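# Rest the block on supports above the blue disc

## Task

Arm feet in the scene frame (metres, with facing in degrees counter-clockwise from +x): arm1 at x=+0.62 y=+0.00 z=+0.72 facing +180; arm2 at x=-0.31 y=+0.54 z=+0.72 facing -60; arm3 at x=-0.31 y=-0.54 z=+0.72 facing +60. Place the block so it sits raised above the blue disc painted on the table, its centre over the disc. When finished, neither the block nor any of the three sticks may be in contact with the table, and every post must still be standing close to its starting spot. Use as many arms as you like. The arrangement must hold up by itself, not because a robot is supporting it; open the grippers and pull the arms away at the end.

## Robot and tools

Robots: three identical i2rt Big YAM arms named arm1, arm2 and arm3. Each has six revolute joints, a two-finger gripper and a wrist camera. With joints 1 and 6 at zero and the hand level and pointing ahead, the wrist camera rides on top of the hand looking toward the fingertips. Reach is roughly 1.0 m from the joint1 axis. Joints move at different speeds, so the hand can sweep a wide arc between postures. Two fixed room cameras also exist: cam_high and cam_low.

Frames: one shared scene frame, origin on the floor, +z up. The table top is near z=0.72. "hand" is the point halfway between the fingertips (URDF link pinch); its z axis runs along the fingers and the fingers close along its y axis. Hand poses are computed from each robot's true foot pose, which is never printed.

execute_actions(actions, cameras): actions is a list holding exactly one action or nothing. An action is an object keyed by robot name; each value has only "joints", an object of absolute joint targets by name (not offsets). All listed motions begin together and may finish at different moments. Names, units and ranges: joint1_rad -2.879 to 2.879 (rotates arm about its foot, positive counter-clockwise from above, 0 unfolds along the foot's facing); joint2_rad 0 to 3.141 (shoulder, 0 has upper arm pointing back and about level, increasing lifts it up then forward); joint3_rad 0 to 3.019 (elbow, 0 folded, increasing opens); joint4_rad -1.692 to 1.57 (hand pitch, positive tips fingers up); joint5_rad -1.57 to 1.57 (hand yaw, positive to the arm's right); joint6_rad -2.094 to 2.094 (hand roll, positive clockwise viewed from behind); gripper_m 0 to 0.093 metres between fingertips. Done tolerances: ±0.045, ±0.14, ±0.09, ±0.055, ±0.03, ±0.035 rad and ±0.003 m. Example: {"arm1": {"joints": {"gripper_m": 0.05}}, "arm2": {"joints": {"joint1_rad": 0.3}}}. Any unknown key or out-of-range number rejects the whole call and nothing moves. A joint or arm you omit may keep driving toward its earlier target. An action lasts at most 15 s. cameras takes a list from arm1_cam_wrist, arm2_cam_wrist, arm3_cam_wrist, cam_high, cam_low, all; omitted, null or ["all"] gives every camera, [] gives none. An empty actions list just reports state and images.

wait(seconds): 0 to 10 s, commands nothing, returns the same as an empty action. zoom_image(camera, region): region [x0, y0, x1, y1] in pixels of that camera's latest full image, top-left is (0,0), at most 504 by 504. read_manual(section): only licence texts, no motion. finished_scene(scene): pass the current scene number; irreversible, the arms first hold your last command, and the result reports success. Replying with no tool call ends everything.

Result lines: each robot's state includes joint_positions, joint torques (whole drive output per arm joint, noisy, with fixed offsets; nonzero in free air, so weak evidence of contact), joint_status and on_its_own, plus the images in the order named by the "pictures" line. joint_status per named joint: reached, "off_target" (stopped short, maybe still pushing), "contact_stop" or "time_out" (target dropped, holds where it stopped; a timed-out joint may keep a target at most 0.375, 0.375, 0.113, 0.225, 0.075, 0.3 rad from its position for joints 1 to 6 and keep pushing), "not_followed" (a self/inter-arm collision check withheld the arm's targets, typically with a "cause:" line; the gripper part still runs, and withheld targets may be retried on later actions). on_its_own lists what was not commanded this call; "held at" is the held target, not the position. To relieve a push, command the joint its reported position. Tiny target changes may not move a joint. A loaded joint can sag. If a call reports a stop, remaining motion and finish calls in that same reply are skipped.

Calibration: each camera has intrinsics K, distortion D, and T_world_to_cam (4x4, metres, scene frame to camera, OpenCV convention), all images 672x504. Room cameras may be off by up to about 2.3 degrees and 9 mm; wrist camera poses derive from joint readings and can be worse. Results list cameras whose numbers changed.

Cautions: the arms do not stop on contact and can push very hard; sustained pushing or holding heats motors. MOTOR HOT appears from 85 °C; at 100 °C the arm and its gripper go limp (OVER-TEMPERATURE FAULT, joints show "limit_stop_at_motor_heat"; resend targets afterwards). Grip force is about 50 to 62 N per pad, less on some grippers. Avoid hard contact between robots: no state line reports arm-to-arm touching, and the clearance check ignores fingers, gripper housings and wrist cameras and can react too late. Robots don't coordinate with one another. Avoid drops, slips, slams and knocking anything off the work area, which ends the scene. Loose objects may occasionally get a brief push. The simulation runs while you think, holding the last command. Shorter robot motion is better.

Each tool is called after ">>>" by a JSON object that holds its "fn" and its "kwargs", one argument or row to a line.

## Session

>>> {"fn": "execute_actions", "kwargs": {
  "actions": []
}}

Scene clock: 0.00 s.
Joint torques (N m, as the arm reports them, + toward a larger angle): no reading
arm1.joint_positions: joint1_rad=-0.186 joint2_rad=+0.619 joint3_rad=+1.418 joint4_rad=-1.398 joint5_rad=-0.049 joint6_rad=-0.201 gripper_m=+0.095
arm1.joint_status: not commanded
arm1.hand: x=+0.4019 y=+0.0459 z=+1.2692 quat_wxyz=(-0.073, +0.884, +0.000, -0.461) (m; scene frame)
arm2.joint_positions: joint1_rad=-0.263 joint2_rad=+0.473 joint3_rad=+1.427 joint4_rad=-1.391 joint5_rad=+0.239 joint6_rad=-0.373 gripper_m=+0.095
arm2.joint_status: not commanded
arm2.hand: x=-0.3017 y=+0.3817 z=+1.3621 quat_wxyz=(-0.286, -0.423, -0.723, +0.465) (m; scene frame)
arm3.joint_positions: joint1_rad=+0.233 joint2_rad=+0.448 joint3_rad=+1.324 joint4_rad=-1.369 joint5_rad=-0.022 joint6_rad=-0.336 gripper_m=+0.095
arm3.joint_status: not commanded
arm3.hand: x=-0.2499 y=-0.3724 z=+1.2728 quat_wxyz=(-0.451, +0.613, -0.604, -0.238) (m; scene frame)
pictures: arm1_cam_wrist, arm2_cam_wrist, arm3_cam_wrist, cam_high, cam_low
camera_calibration (this result's frames):
arm1_cam_wrist: T_world_to_cam=[[0.0733387, 0.989869, 0.121572, -0.233907], [0.944047, -0.029601, -0.32848, 0.0469928], [-0.321554, 0.13886, -0.936654, 1.43439], [0, 0, 0, 1]] pos_world=[0.434023, 0.0337487, 1.3874]
arm2_cam_wrist: T_world_to_cam=[[-0.879301, -0.206563, 0.42914, -0.769591], [-0.39838, 0.812791, -0.425045, 0.155066], [-0.261003, -0.544704, -0.796979, 1.33763], [0, 0, 0, 1]] pos_world=[-0.265801, 0.44361, 1.46224]
arm3_cam_wrist: T_world_to_cam=[[0.95542, -0.149824, 0.254411, -0.136227], [-0.0325611, -0.909894, -0.413561, 0.182168], [0.293449, 0.386841, -0.87421, 1.45509], [0, 0, 0, 1]] pos_world=[-0.290908, -0.417544, 1.38205]
Images, in order (width x height): arm1_cam_wrist 672x504, arm2_cam_wrist 672x504, arm3_cam_wrist 672x504, cam_high 672x504, cam_low 672x504.

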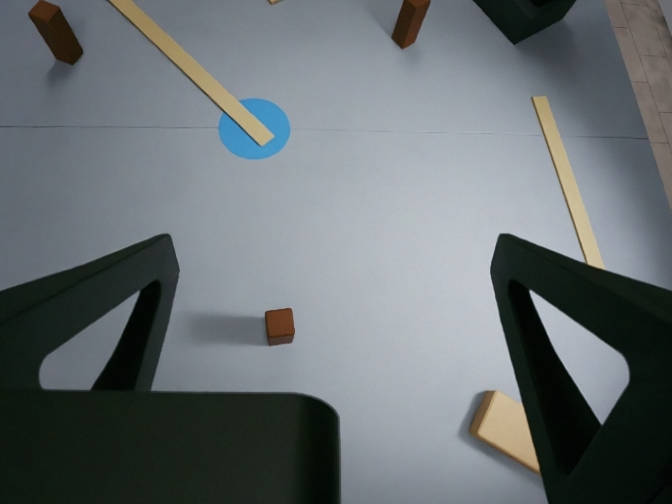

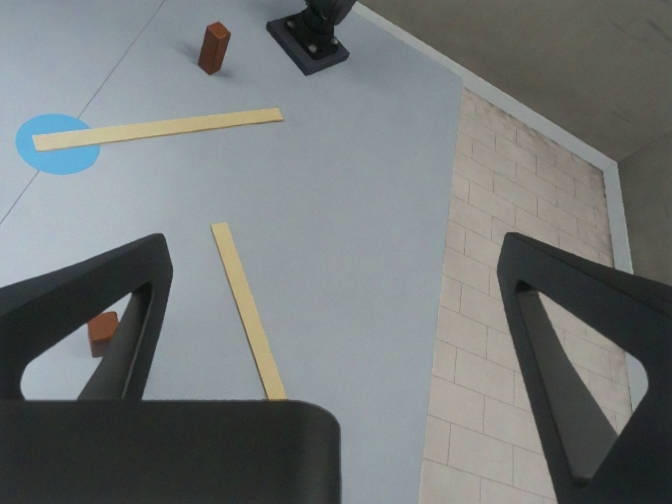

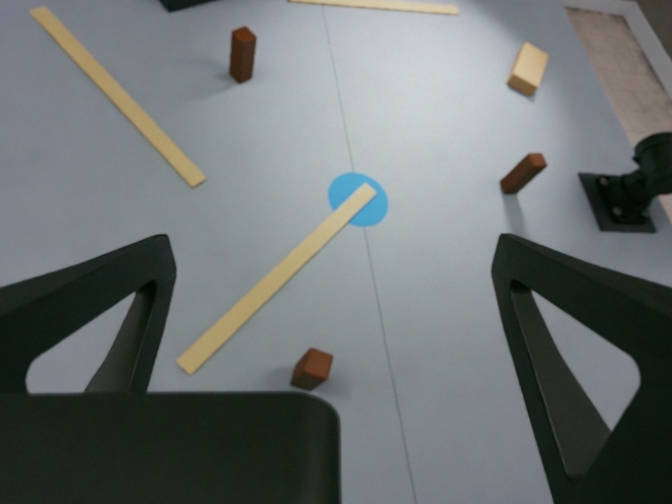

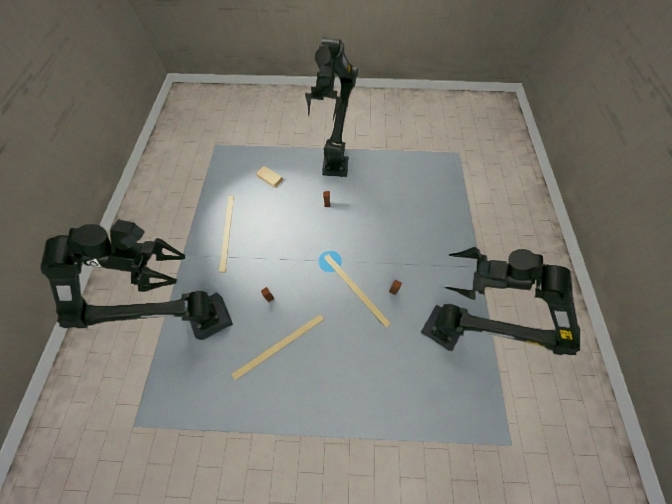

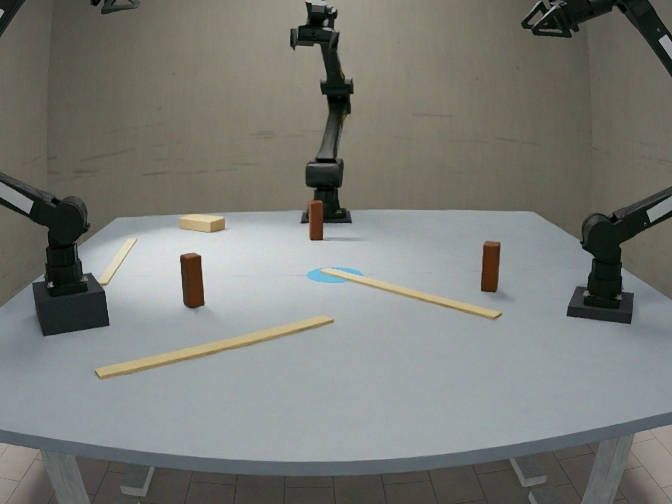

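>>> {"fn": "zoom_image", "kwargs": {
  "camera": "cam_high",
  "region": [190, 150, 350, 290]
}}

>>> {"fn": "zoom_image", "kwargs": {
  "camera": "cam_high",
  "region": [220, 270, 380, 390]
}}

>>> {"fn": "zoom_image", "kwargs": {
  "camera": "cam_high",
  "region": [290, 230, 450, 350]
}}

>>> {"fn": "zoom_image", "kwargs": {
  "camera": "cam_high",
  "region": [250, 180, 410, 310]
}}

Region (190, 150, 350, 290) of cam_high's 672x504 image, scaled by 3.150, with more detail than that image has; it fills the top 441 rows of this view, and the rest is white.

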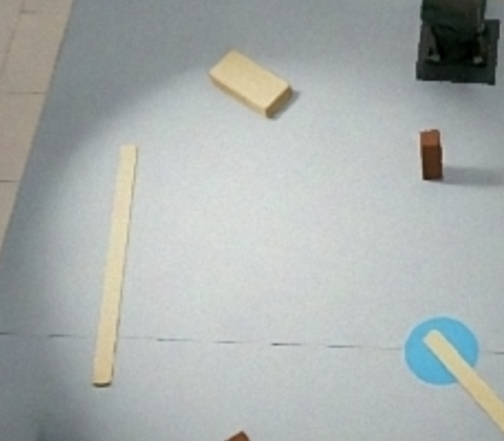

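Region (220, 270, 380, 390) of cam_high's 672x504 image, scaled by 3.150, with more detail than that image has; it fills the top 378 rows of this view, and the rest is white.

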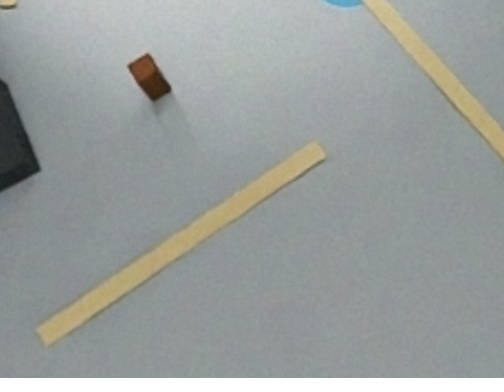

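Region (290, 230, 450, 350) of cam_high's 672x504 image, scaled by 3.150, with more detail than that image has; it fills the top 378 rows of this view, and the rest is white.

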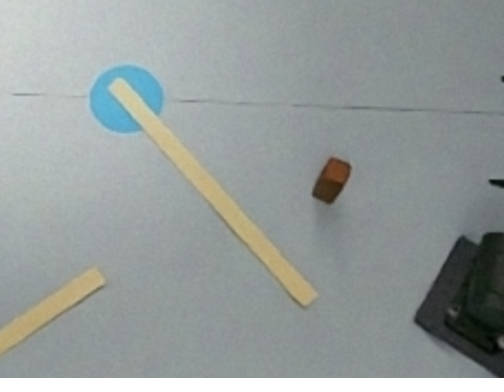

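Region (250, 180, 410, 310) of cam_high's 672x504 image, scaled by 3.150, with more detail than that image has; it fills the top 410 rows of this view, and the rest is white.

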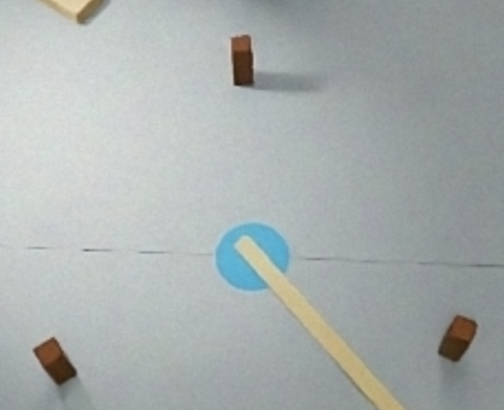

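>>> {"fn": "execute_actions", "kwargs": {
  "actions": [
    {"arm1": {"joints": {"joint1_rad": -0.945, "joint2_rad": 2.19, "joint3_rad": 2.2, "joint4_rad": -1.505, "joint5_rad": 0.0, "joint6_rad": -1.066, "gripper_m": 0.09}}, "arm2": {"joints": {"joint1_rad": -1.085, "joint2_rad": 1.34, "joint3_rad": 0.738, "joint4_rad": -0.94, "joint5_rad": 0.0, "joint6_rad": -1.16, "gripper_m": 0.09}}, "arm3": {"joints": {"joint1_rad": 0.258, "joint2_rad": 1.37, "joint3_rad": 0.915, "joint4_rad": -1.068, "joint5_rad": 0.0, "joint6_rad": 0.55, "gripper_m": 0.09}}}
  ],
  "cameras": ["arm1_cam_wrist", "arm2_cam_wrist", "arm3_cam_wrist", "cam_high"]
}}

Scene clock: 10.57 s.
Joint torques (N m, as the arm reports them, + toward a larger angle): arm1=[  0.63 -21.47  13.49  -0.11  -0.01  -0.12] | arm2=[ 1.78 -8.7   8.76  0.54 -0.15 -0.17] | arm3=[ 0.08 -6.66  8.06  0.82  0.22  0.16]
arm1.joint_positions: joint1_rad=-0.949 joint2_rad=+2.182 joint3_rad=+2.174 joint4_rad=-1.491 joint5_rad=-0.002 joint6_rad=-1.056 gripper_m=+0.090
arm1.joint_status: all done
arm1.hand: x=+0.2364 y=+0.5800 z=+0.8772 quat_wxyz=(-0.026, +0.999, +0.035, -0.020) (m; scene frame)
arm2.joint_positions: joint1_rad=-1.083 joint2_rad=+1.334 joint3_rad=+0.728 joint4_rad=-0.953 joint5_rad=+0.001 joint6_rad=-1.150 gripper_m=+0.090
arm2.joint_status: all done
arm2.hand: x=-0.4704 y=+0.2657 z=+0.8423 quat_wxyz=(+0.002, -0.458, -0.889, +0.011) (m; scene frame)
arm3.joint_positions: joint1_rad=+0.251 joint2_rad=+1.362 joint3_rad=+0.899 joint4_rad=-1.079 joint5_rad=-0.003 joint6_rad=+0.535 gripper_m=+0.090
arm3.joint_status: all done
arm3.hand: x=-0.2000 y=-0.1950 z=+0.8375 quat_wxyz=(+0.000, +0.356, -0.934, -0.014) (m; scene frame)
pictures: arm1_cam_wrist, arm2_cam_wrist, arm3_cam_wrist, cam_high
camera_calibration (this result's frames):
arm1_cam_wrist: T_world_to_cam=[[-0.0592697, 0.99688, 0.0521191, -0.614595], [0.830747, 0.0203087, 0.55628, -0.688038], [0.553486, 0.0762683, -0.829359, 0.675083], [0, 0, 0, 1]] pos_world=[0.161509, 0.575163, 0.97466]
arm2_cam_wrist: T_world_to_cam=[[-0.816418, -0.577009, 0.0228687, -0.248554], [-0.461599, 0.675893, 0.574539, -0.874136], [-0.346971, 0.458508, -0.818158, 0.526986], [0, 0, 0, 1]] pos_world=[-0.423575, 0.205778, 0.939067]
arm3_cam_wrist: T_world_to_cam=[[0.65237, -0.75763, -0.0202481, 0.00429178], [-0.616885, -0.546321, 0.566556, -0.701586], [-0.440302, -0.357113, -0.823774, 0.657162], [0, 0, 0, 1]] pos_world=[-0.146249, -0.145358, 0.938928]
Images, in order (width x height): arm1_cam_wrist 672x504, arm2_cam_wrist 672x504, arm3_cam_wrist 672x504, cam_high 672x504.

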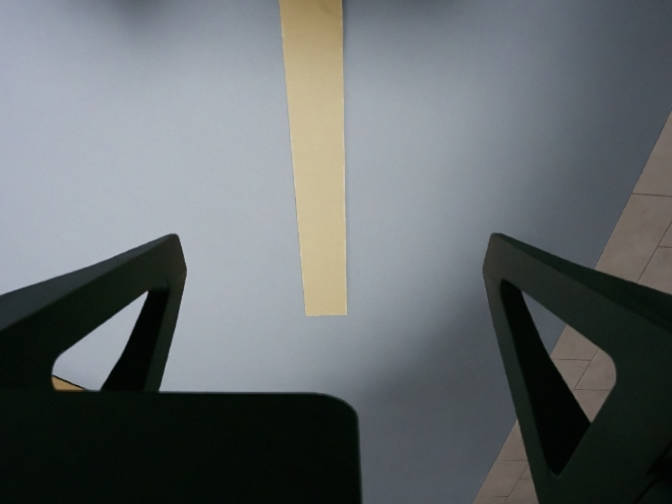

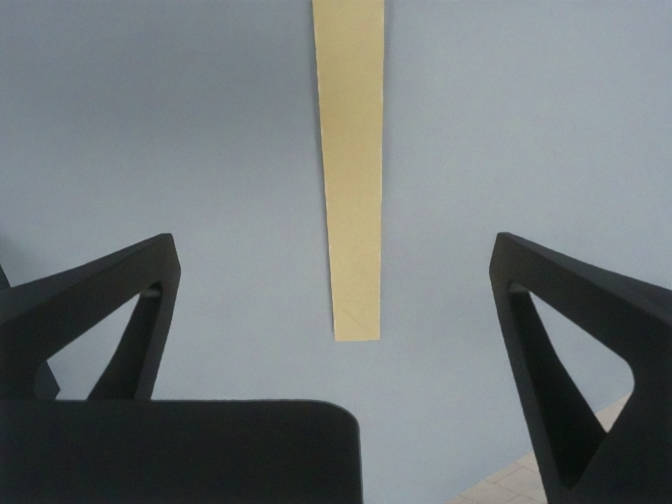

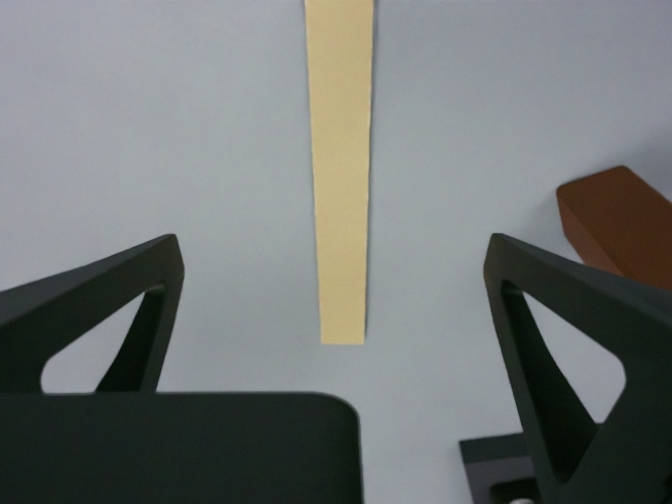

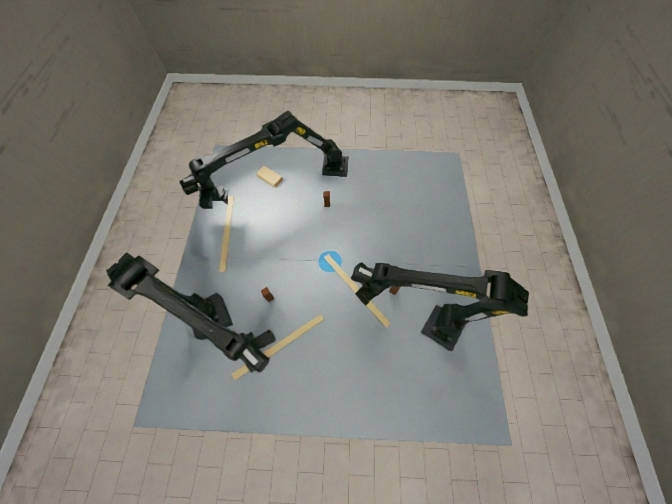

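>>> {"fn": "execute_actions", "kwargs": {
  "actions": [
    {"arm1": {"joints": {"joint2_rad": 2.29, "joint3_rad": 2.022, "joint4_rad": -1.272, "joint6_rad": -1.09}}, "arm2": {"joints": {"joint2_rad": 1.615, "joint3_rad": 0.672, "joint4_rad": -0.6, "joint6_rad": -1.19}}, "arm3": {"joints": {"joint2_rad": 1.545, "joint3_rad": 0.79, "joint4_rad": -0.766, "joint6_rad": 0.508}}}
  ],
  "cameras": ["arm1_cam_wrist", "arm2_cam_wrist", "arm3_cam_wrist", "cam_low"]
}}

Scene clock: 14.47 s.
Joint torques (N m, as the arm reports them, + toward a larger angle): arm1=[  0.56 -21.51  10.24   0.92  -0.1   -0.11] | arm2=[  1.85 -11.59   5.55   0.47  -0.19  -0.14] | arm3=[ 0.1  -9.66  6.25  0.88  0.22 -0.19]
arm1.joint_positions: joint1_rad=-0.947 joint2_rad=+2.275 joint3_rad=+2.024 joint4_rad=-1.286 joint5_rad=+0.000 joint6_rad=-1.081 gripper_m=+0.090
arm1.joint_status: all done
arm1.hand: x=+0.2344 y=+0.5808 z=+0.7582 quat_wxyz=(-0.010, +0.999, +0.048, -0.009) (m; scene frame)
arm2.joint_positions: joint1_rad=-1.083 joint2_rad=+1.620 joint3_rad=+0.672 joint4_rad=-0.612 joint5_rad=+0.001 joint6_rad=-1.180 gripper_m=+0.090
arm2.joint_status: all done
arm2.hand: x=-0.4801 y=+0.2495 z=+0.7408 quat_wxyz=(+0.002, -0.445, -0.895, +0.011) (m; scene frame)
arm3.joint_positions: joint1_rad=+0.251 joint2_rad=+1.563 joint3_rad=+0.779 joint4_rad=-0.778 joint5_rad=-0.003 joint6_rad=+0.523 gripper_m=+0.090
arm3.joint_status: all done
arm3.hand: x=-0.2014 y=-0.1943 z=+0.7331 quat_wxyz=(+0.006, +0.362, -0.932, -0.006) (m; scene frame)
pictures: arm1_cam_wrist, arm2_cam_wrist, arm3_cam_wrist, cam_low
camera_calibration (this result's frames):
arm1_cam_wrist: T_world_to_cam=[[-0.0868071, 0.99601, 0.0207261, -0.578593], [0.816185, 0.0591744, 0.574752, -0.653315], [0.571232, 0.0668089, -0.818065, 0.57023], [0, 0, 0, 1]] pos_world=[0.157266, 0.576847, 0.853971]
arm2_cam_wrist: T_world_to_cam=[[-0.798662, -0.601364, 0.022363, -0.248569], [-0.481659, 0.661077, 0.57531, -0.815826], [-0.360754, 0.448707, -0.81763, 0.443492], [0, 0, 0, 1]] pos_world=[-0.43148, 0.190846, 0.837523]
arm3_cam_wrist: T_world_to_cam=[[0.661124, -0.750211, -0.00992869, -0.00076668], [-0.607163, -0.542744, 0.580329, -0.650338], [-0.440758, -0.377641, -0.814321, 0.55982], [0, 0, 0, 1]] pos_world=[-0.147609, -0.142131, 0.833276]
Images, in order (width x height): arm1_cam_wrist 672x504, arm2_cam_wrist 672x504, arm3_cam_wrist 672x504, cam_low 672x504.

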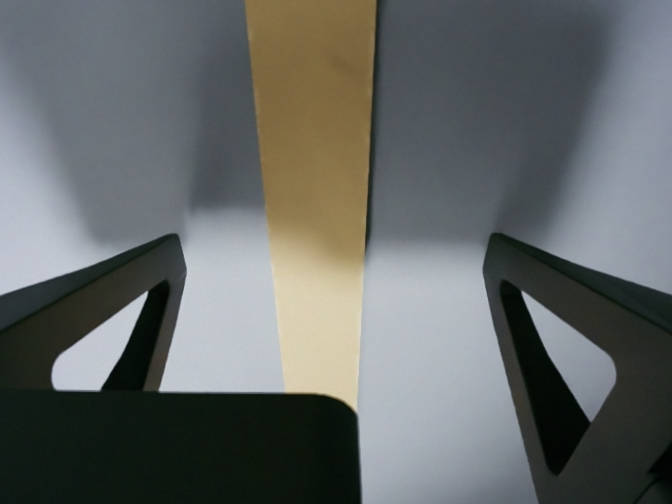

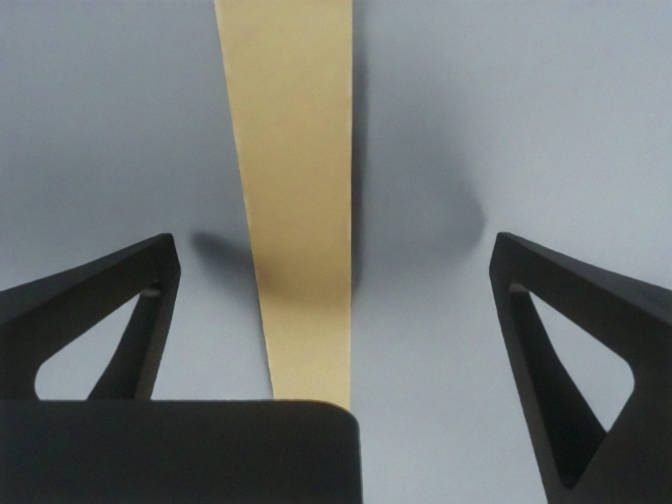

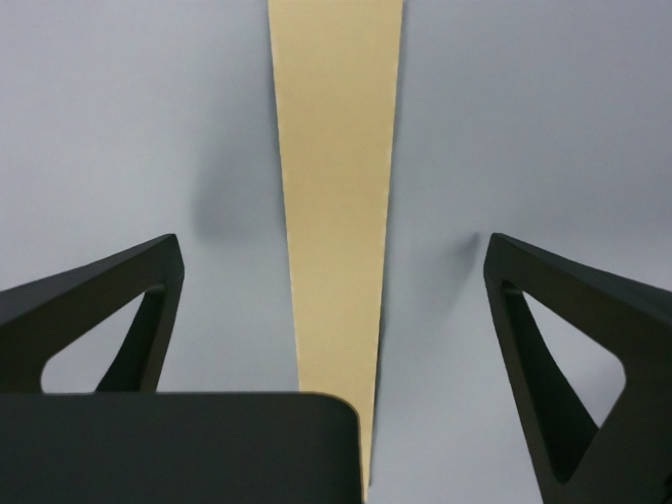

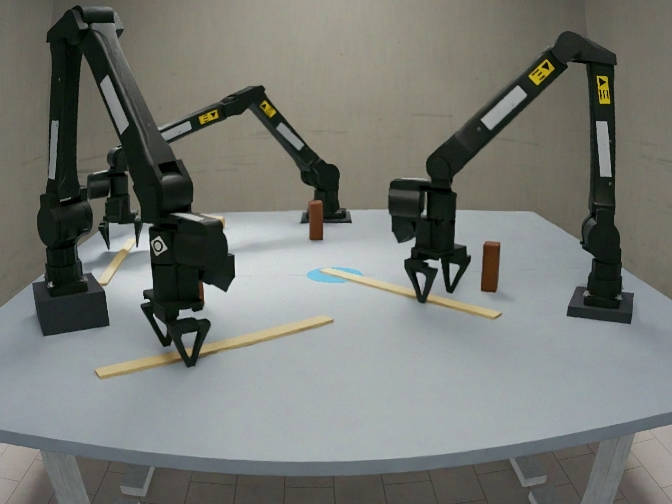

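>>> {"fn": "execute_actions", "kwargs": {
  "actions": [
    {"arm1": {"joints": {"joint2_rad": 2.307, "joint4_rad": -1.308}}, "arm2": {"joints": {"joint2_rad": 1.647, "joint3_rad": 0.655, "joint4_rad": -0.59}}, "arm3": {"joints": {"joint2_rad": 1.592, "joint4_rad": -0.75}}}
  ],
  "cameras": ["arm1_cam_wrist", "arm2_cam_wrist", "arm3_cam_wrist"]
}}

Scene clock: 16.00 s.
Joint torques (N m, as the arm reports them, + toward a larger angle): arm1=[  0.6  -20.42  10.26  -0.23  -0.1   -0.12] | arm2=[  1.98 -10.11   4.88   0.4   -0.13  -0.15] | arm3=[ 0.44 -7.5   6.07  0.83  0.2  -0.19]
arm1.joint_positions: joint1_rad=-0.947 joint2_rad=+2.275 joint3_rad=+2.024 joint4_rad=-1.293 joint5_rad=+0.000 joint6_rad=-1.081 gripper_m=+0.090
arm1.joint_status: all done
arm1.hand: x=+0.2354 y=+0.5793 z=+0.7581 quat_wxyz=(-0.007, +0.999, +0.048, -0.007) (m; scene frame)
arm2.joint_positions: joint1_rad=-1.083 joint2_rad=+1.634 joint3_rad=+0.659 joint4_rad=-0.600 joint5_rad=+0.001 joint6_rad=-1.182 gripper_m=+0.090
arm2.joint_status: all done
arm2.hand: x=-0.4766 y=+0.2554 z=+0.7335 quat_wxyz=(+0.001, -0.445, -0.896, +0.003) (m; scene frame)
arm3.joint_positions: joint1_rad=+0.251 joint2_rad=+1.578 joint3_rad=+0.779 joint4_rad=-0.762 joint5_rad=-0.003 joint6_rad=+0.523 gripper_m=+0.090
arm3.joint_status: all done
arm3.hand: x=-0.2009 y=-0.1925 z=+0.7281 quat_wxyz=(+0.006, +0.362, -0.932, -0.007) (m; scene frame)
pictures: arm1_cam_wrist, arm2_cam_wrist, arm3_cam_wrist
camera_calibration (this result's frames):
arm1_cam_wrist: T_world_to_cam=[[-0.0869125, 0.996112, 0.0143662, -0.572242], [0.81387, 0.0626805, 0.577656, -0.657697], [0.57451, 0.0618978, -0.816154, 0.570358], [0, 0, 0, 1]] pos_world=[0.157869, 0.575938, 0.853644]
arm2_cam_wrist: T_world_to_cam=[[-0.798101, -0.602466, 0.00827059, -0.231196], [-0.486866, 0.652928, 0.580213, -0.817812], [-0.354959, 0.459042, -0.814423, 0.433832], [0, 0, 0, 1]] pos_world=[-0.428691, 0.195537, 0.82974]
arm3_cam_wrist: T_world_to_cam=[[0.661401, -0.749958, -0.0105204, 0.00072742], [-0.607168, -0.543601, 0.579522, -0.645746], [-0.440336, -0.376909, -0.814889, 0.55726], [0, 0, 0, 1]] pos_world=[-0.147175, -0.140446, 0.828336]
Images, in order (width x height): arm1_cam_wrist 672x504, arm2_cam_wrist 672x504, arm3_cam_wrist 672x504.

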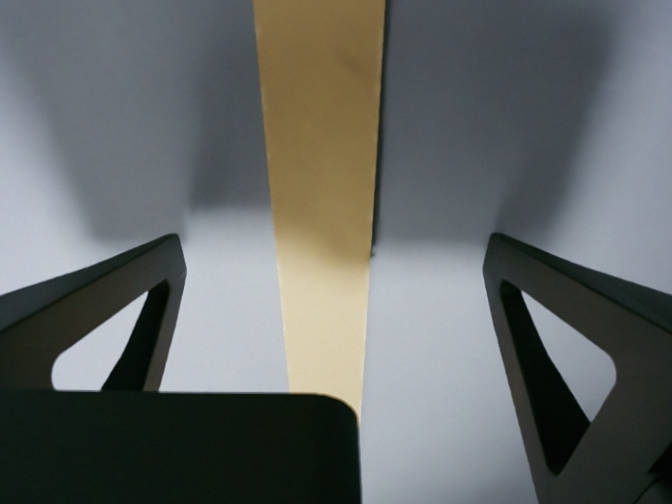

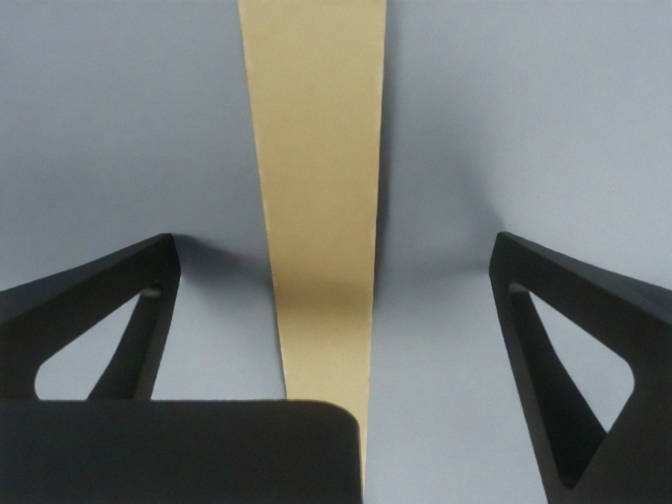

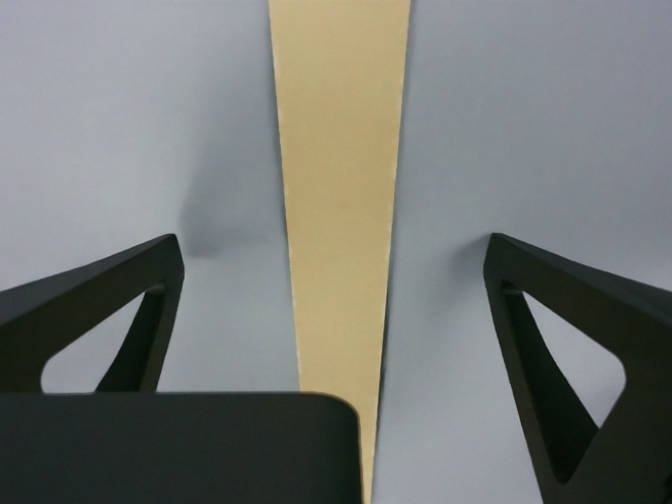

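>>> {"fn": "execute_actions", "kwargs": {
  "actions": []
}}

Scene clock: 17.53 s.
Joint torques (N m, as the arm reports them, + toward a larger angle): arm1=[  0.52 -20.27  10.25  -0.24  -0.09  -0.12] | arm2=[  1.37 -10.39   4.98   0.46  -0.15  -0.17] | arm3=[ 0.42 -7.77  6.13  0.84  0.21 -0.18]
arm1.joint_positions: joint1_rad=-0.947 joint2_rad=+2.275 joint3_rad=+2.024 joint4_rad=-1.293 joint5_rad=+0.000 joint6_rad=-1.081 gripper_m=+0.090
arm1.joint_status: all done
arm1.hand: x=+0.2354 y=+0.5793 z=+0.7581 quat_wxyz=(-0.007, +0.999, +0.048, -0.007) (m; scene frame)
arm2.joint_positions: joint1_rad=-1.083 joint2_rad=+1.634 joint3_rad=+0.659 joint4_rad=-0.600 joint5_rad=+0.001 joint6_rad=-1.182 gripper_m=+0.090
arm2.joint_status: all done
arm2.hand: x=-0.4766 y=+0.2554 z=+0.7335 quat_wxyz=(+0.001, -0.445, -0.896, +0.003) (m; scene frame)
arm3.joint_positions: joint1_rad=+0.251 joint2_rad=+1.578 joint3_rad=+0.779 joint4_rad=-0.762 joint5_rad=-0.003 joint6_rad=+0.523 gripper_m=+0.090
arm3.joint_status: all done
arm3.hand: x=-0.2009 y=-0.1925 z=+0.7281 quat_wxyz=(+0.006, +0.362, -0.932, -0.007) (m; scene frame)
pictures: arm1_cam_wrist, arm2_cam_wrist, arm3_cam_wrist, cam_high, cam_low
camera_calibration (this result's frames):
arm1_cam_wrist: T_world_to_cam=[[-0.0869125, 0.996112, 0.0143662, -0.572242], [0.81387, 0.0626805, 0.577656, -0.657697], [0.57451, 0.0618978, -0.816154, 0.570358], [0, 0, 0, 1]] pos_world=[0.157869, 0.575938, 0.853644]
arm2_cam_wrist: T_world_to_cam=[[-0.798101, -0.602466, 0.00827059, -0.231196], [-0.486866, 0.652928, 0.580213, -0.817812], [-0.354959, 0.459042, -0.814423, 0.433832], [0, 0, 0, 1]] pos_world=[-0.428691, 0.195537, 0.82974]
arm3_cam_wrist: T_world_to_cam=[[0.661401, -0.749958, -0.0105204, 0.00072742], [-0.607168, -0.543601, 0.579522, -0.645746], [-0.440336, -0.376909, -0.814889, 0.55726], [0, 0, 0, 1]] pos_world=[-0.147175, -0.140446, 0.828336]
Images, in order (width x height): arm1_cam_wrist 672x504, arm2_cam_wrist 672x504, arm3_cam_wrist 672x504, cam_high 672x504, cam_low 672x504.

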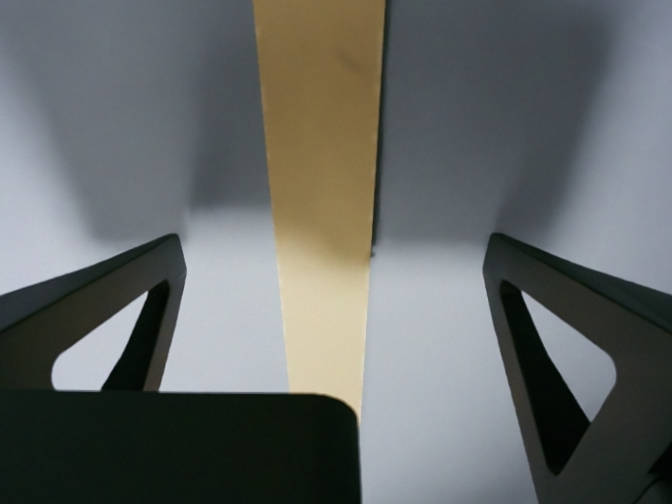

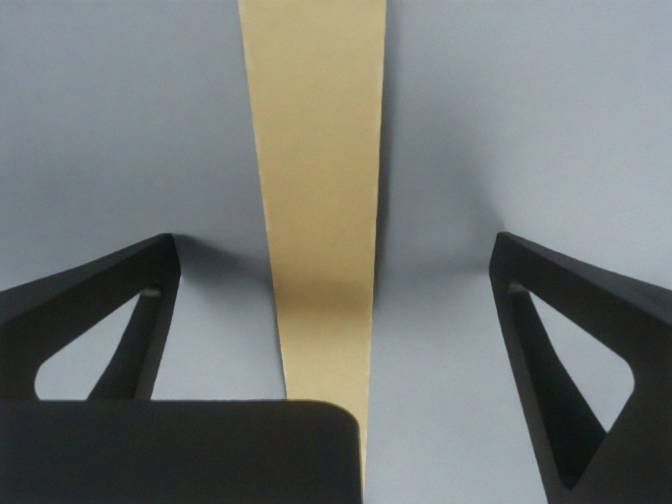

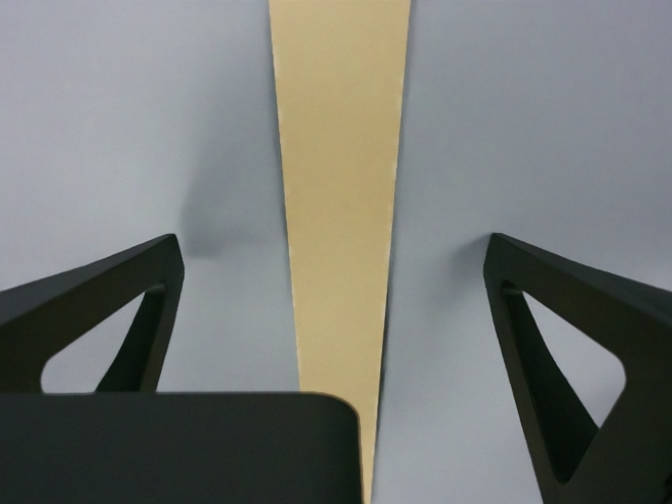

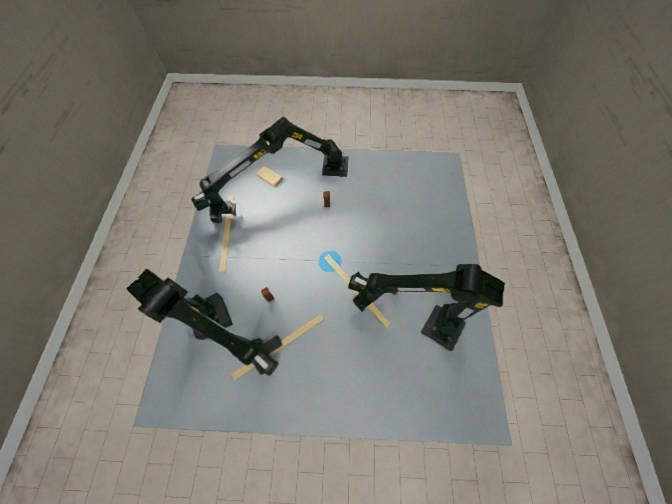

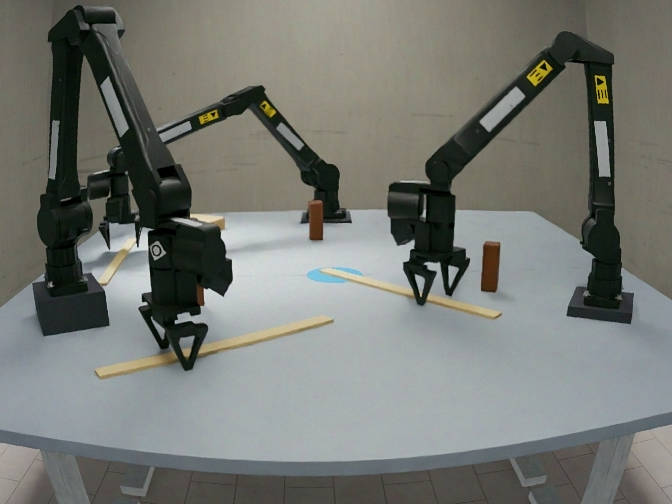

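>>> {"fn": "execute_actions", "kwargs": {
  "actions": [
    {"arm1": {"joints": {"joint2_rad": 2.29, "joint3_rad": 1.992, "joint4_rad": -1.272}}, "arm2": {"joints": {"gripper_m": 0.0}}, "arm3": {"joints": {"gripper_m": 0.0}}}
  ],
  "cameras": ["arm1_cam_wrist", "cam_low"]
}}

Scene clock: 19.17 s.
Joint torques (N m, as the arm reports them, + toward a larger angle): arm1=[  0.55 -21.38   9.19   0.92  -0.11  -0.12] | arm2=[  1.45 -10.36   5.04   0.27  -0.14  -0.19] | arm3=[ 0.33 -7.62  6.18  0.82  0.17 -0.18]
arm1.joint_positions: joint1_rad=-0.947 joint2_rad=+2.275 joint3_rad=+2.004 joint4_rad=-1.286 joint5_rad=+0.000 joint6_rad=-1.081 gripper_m=+0.090
arm1.joint_status: all done
arm1.hand: x=+0.2382 y=+0.5750 z=+0.7511 quat_wxyz=(-0.002, +0.999, +0.049, -0.004) (m; scene frame)
arm2.joint_positions: joint1_rad=-1.083 joint2_rad=+1.635 joint3_rad=+0.659 joint4_rad=-0.599 joint5_rad=+0.001 joint6_rad=-1.182 gripper_m=+0.028
arm2.joint_status: gripper_m off_target (ended at +0.028, target +0.000)
arm2.hand: x=-0.4766 y=+0.2554 z=+0.7331 quat_wxyz=(+0.001, -0.444, -0.896, +0.003) (m; scene frame)
arm3.joint_positions: joint1_rad=+0.251 joint2_rad=+1.578 joint3_rad=+0.779 joint4_rad=-0.762 joint5_rad=-0.002 joint6_rad=+0.523 gripper_m=+0.027
arm3.joint_status: gripper_m off_target (ended at +0.027, target +0.000)
arm3.hand: x=-0.2007 y=-0.1925 z=+0.7281 quat_wxyz=(+0.005, +0.362, -0.932, -0.006) (m; scene frame)
pictures: arm1_cam_wrist, cam_low
camera_calibration (this result's frames):
arm1_cam_wrist: T_world_to_cam=[[-0.087795, 0.996133, 0.00332398, -0.559108], [0.809768, 0.0694254, 0.582629, -0.662268], [0.580145, 0.0538436, -0.812731, 0.563933], [0, 0, 0, 1]] pos_world=[0.160033, 0.57256, 0.846041]
Images, in order (width x height): arm1_cam_wrist 672x504, cam_low 672x504.

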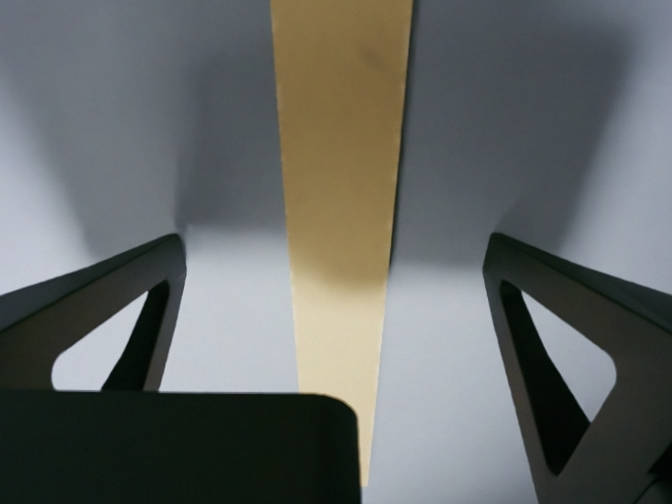

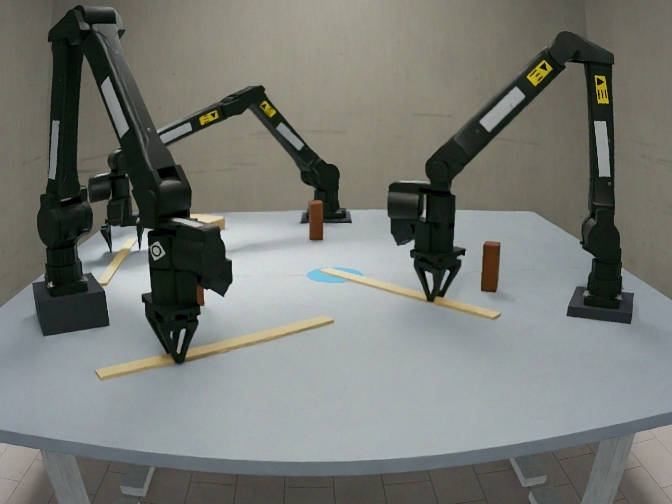

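>>> {"fn": "execute_actions", "kwargs": {
  "actions": [
    {"arm1": {"joints": {"joint3_rad": 1.982}}, "arm2": {"joints": {"joint2_rad": 1.02, "joint3_rad": 1.0}}, "arm3": {"joints": {"joint2_rad": 0.94, "joint3_rad": 1.045}}}
  ],
  "cameras": ["arm1_cam_wrist", "cam_low"]
}}

Scene clock: 25.70 s.
Joint torques (N m, as the arm reports them, + toward a larger angle): arm1=[  0.54 -21.38   8.41   0.86  -0.1   -0.11] | arm2=[ 1.89 -7.1  11.53  1.47 -0.09 -0.06] | arm3=[ 0.03 -3.17 10.7   1.85  0.15 -0.22]
arm1.joint_positions: joint1_rad=-0.947 joint2_rad=+2.275 joint3_rad=+2.001 joint4_rad=-1.286 joint5_rad=+0.000 joint6_rad=-1.082 gripper_m=+0.090
arm1.joint_status: all done
arm1.hand: x=+0.2386 y=+0.5744 z=+0.7501 quat_wxyz=(-0.001, +0.999, +0.049, -0.003) (m; scene frame)
arm2.joint_positions: joint1_rad=-1.083 joint2_rad=+1.019 joint3_rad=+0.991 joint4_rad=-0.593 joint5_rad=+0.001 joint6_rad=-1.184 gripper_m=+0.028
arm2.joint_status: all done
arm2.hand: x=-0.5433 y=+0.1413 z=+1.1276 quat_wxyz=(+0.035, -0.393, -0.795, +0.461) (m; scene frame)
arm3.joint_positions: joint1_rad=+0.251 joint2_rad=+0.933 joint3_rad=+1.017 joint4_rad=-0.756 joint5_rad=-0.002 joint6_rad=+0.522 gripper_m=+0.027
arm3.joint_status: all done
arm3.hand: x=-0.1760 y=-0.1320 z=+1.0927 quat_wxyz=(-0.265, +0.324, -0.842, -0.341) (m; scene frame)
pictures: arm1_cam_wrist, cam_low
camera_calibration (this result's frames):
arm1_cam_wrist: T_world_to_cam=[[-0.0881869, 0.996103, 0.00165176, -0.557079], [0.809124, 0.0706659, 0.583374, -0.663102], [0.580983, 0.0527824, -0.812202, 0.562942], [0, 0, 0, 1]] pos_world=[0.160345, 0.572053, 0.84498]
Images, in order (width x height): arm1_cam_wrist 672x504, cam_low 672x504.

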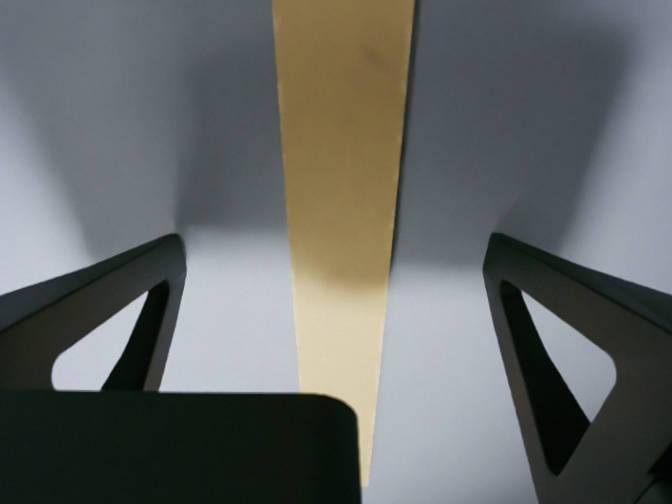

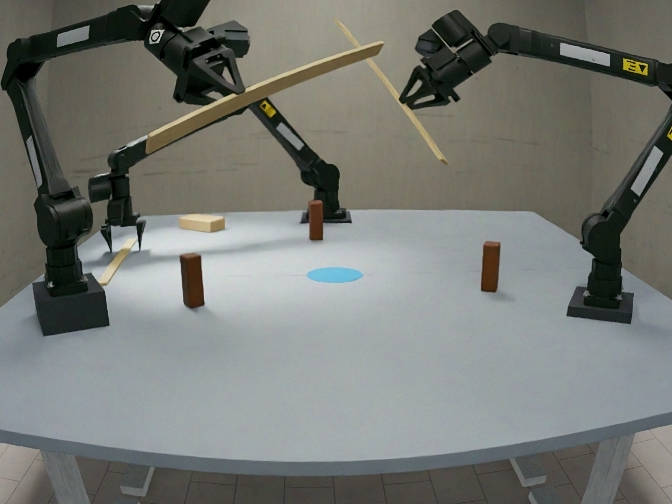

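>>> {"fn": "zoom_image", "kwargs": {
  "camera": "cam_low",
  "region": [70, 200, 190, 290]
}}

Region (70, 200, 190, 290) of cam_low's 672x504 image, scaled by 4.200, with more detail than that image has; it fills the top 378 rows of this view, and the rest is white.

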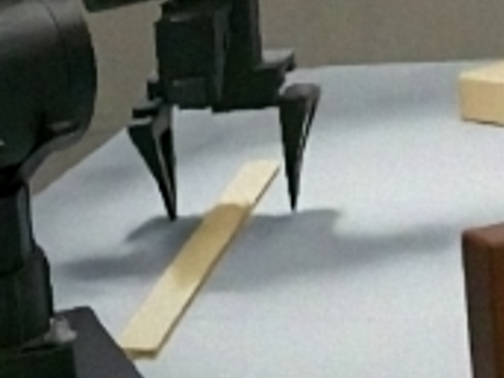

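>>> {"fn": "execute_actions", "kwargs": {
  "actions": [
    {"arm1": {"joints": {"joint3_rad": 1.97}}, "arm2": {"joints": {"joint1_rad": -0.097, "joint3_rad": 0.948, "joint4_rad": -0.871, "joint6_rad": -0.043}}, "arm3": {"joints": {"joint1_rad": -0.073, "joint3_rad": 0.98, "joint4_rad": -1.03, "joint6_rad": -0.057}}}
  ],
  "cameras": ["arm1_cam_wrist", "cam_low", "cam_high"]
}}

Scene clock: 28.47 s.
Joint torques (N m, as the arm reports them, + toward a larger angle): arm1=[  0.52 -21.07   8.07   0.73  -0.1   -0.11] | arm2=[ 2.14 -7.33 11.11  0.63  0.    0.09] | arm3=[-0.08 -2.83  8.9   0.98  0.04 -0.17]
arm1.joint_positions: joint1_rad=-0.947 joint2_rad=+2.270 joint3_rad=+1.993 joint4_rad=-1.281 joint5_rad=+0.000 joint6_rad=-1.082 gripper_m=+0.090
arm1.joint_status: all done
arm1.hand: x=+0.2394 y=+0.5732 z=+0.7498 quat_wxyz=(-0.001, +0.999, +0.049, -0.003) (m; scene frame)
arm2.joint_positions: joint1_rad=-0.098 joint2_rad=+1.020 joint3_rad=+0.941 joint4_rad=-0.862 joint5_rad=+0.000 joint6_rad=-0.053 gripper_m=+0.028
arm2.joint_status: all done
arm2.hand: x=-0.1303 y=+0.1732 z=+1.0497 quat_wxyz=(-0.258, -0.481, -0.819, +0.176) (m; scene frame)
arm3.joint_positions: joint1_rad=-0.075 joint2_rad=+0.935 joint3_rad=+0.972 joint4_rad=-1.024 joint5_rad=-0.001 joint6_rad=-0.042 gripper_m=+0.027
arm3.joint_status: all done
arm3.hand: x=-0.0869 y=-0.2390 z=+1.0218 quat_wxyz=(-0.252, +0.450, -0.847, -0.128) (m; scene frame)
pictures: arm1_cam_wrist, cam_high, cam_low
camera_calibration (this result's frames):
arm1_cam_wrist: T_world_to_cam=[[-0.0881869, 0.996103, 0.00165176, -0.555789], [0.809124, 0.0706659, 0.583374, -0.663504], [0.580983, 0.0527824, -0.812202, 0.562301], [0, 0, 0, 1]] pos_world=[0.161156, 0.57083, 0.844691]
Images, in order (width x height): arm1_cam_wrist 672x504, cam_high 672x504, cam_low 672x504.

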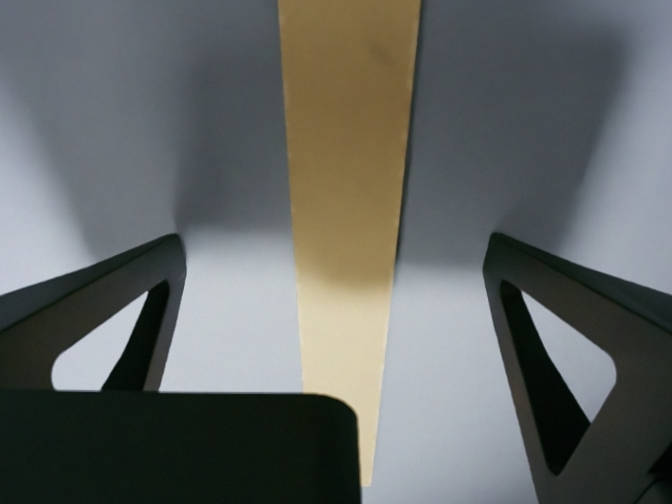

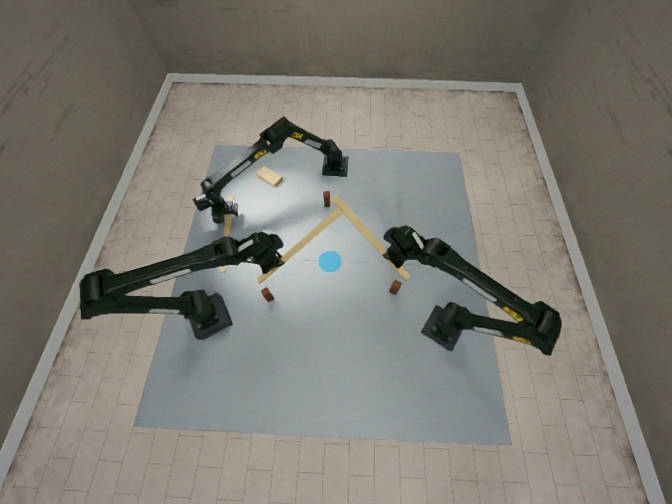

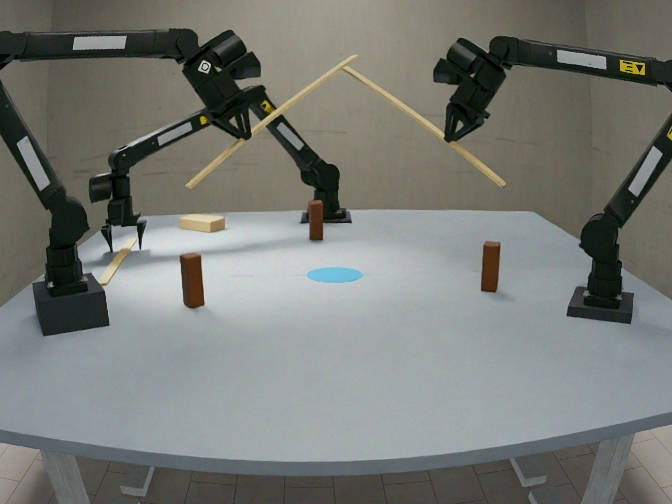

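>>> {"fn": "execute_actions", "kwargs": {
  "actions": [
    {"arm1": {"joints": {"gripper_m": 0.0}}, "arm2": {"joints": {"joint3_rad": 0.975}}, "arm3": {"joints": {"joint1_rad": -0.055, "joint3_rad": 1.01}}}
  ],
  "cameras": ["arm1_cam_wrist"]
}}

Scene clock: 33.07 s.
Joint torques (N m, as the arm reports them, + toward a larger angle): arm1=[  0.56 -20.96   8.35   0.68  -0.11  -0.1 ] | arm2=[ 1.94 -7.05 13.46  0.7  -0.03  0.08] | arm3=[ 0.12 -3.07 11.2   0.99  0.04 -0.16]
arm1.joint_positions: joint1_rad=-0.947 joint2_rad=+2.270 joint3_rad=+1.990 joint4_rad=-1.281 joint5_rad=+0.000 joint6_rad=-1.082 gripper_m=+0.027
arm1.joint_status: gripper_m off_target (ended at +0.027, target +0.000)
arm1.hand: x=+0.2399 y=+0.5724 z=+0.7489 quat_wxyz=(+0.000, +0.999, +0.049, -0.003) (m; scene frame)
arm2.joint_positions: joint1_rad=-0.098 joint2_rad=+1.020 joint3_rad=+0.941 joint4_rad=-0.862 joint5_rad=+0.000 joint6_rad=-0.052 gripper_m=+0.028
arm2.joint_status: all done
arm2.hand: x=-0.1303 y=+0.1732 z=+1.0497 quat_wxyz=(-0.258, -0.481, -0.819, +0.176) (m; scene frame)
arm3.joint_positions: joint1_rad=-0.063 joint2_rad=+0.935 joint3_rad=+0.972 joint4_rad=-1.024 joint5_rad=-0.001 joint6_rad=-0.042 gripper_m=+0.027
arm3.joint_status: all done
arm3.hand: x=-0.0906 y=-0.2364 z=+1.0218 quat_wxyz=(-0.251, +0.455, -0.844, -0.129) (m; scene frame)
pictures: arm1_cam_wrist
camera_calibration (this result's frames):
arm1_cam_wrist: T_world_to_cam=[[-0.0881987, 0.996103, -0.00035839, -0.553449], [0.808383, 0.0717875, 0.584263, -0.664493], [0.582012, 0.0512415, -0.811564, 0.561495], [0, 0, 0, 1]] pos_world=[0.161555, 0.570222, 0.84373]
Images, in order (width x height): arm1_cam_wrist 672x504.

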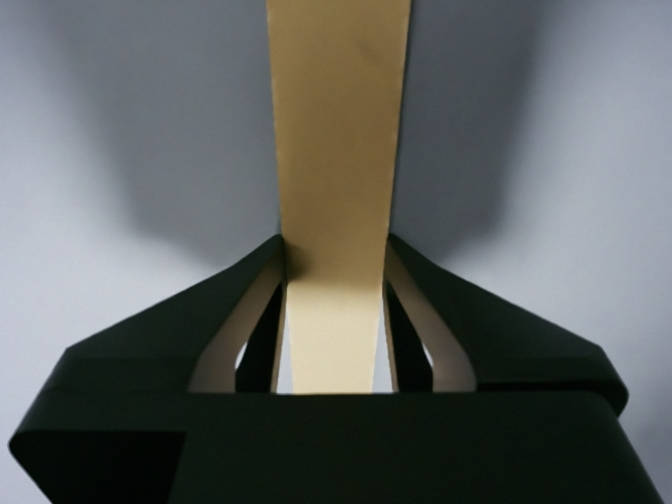

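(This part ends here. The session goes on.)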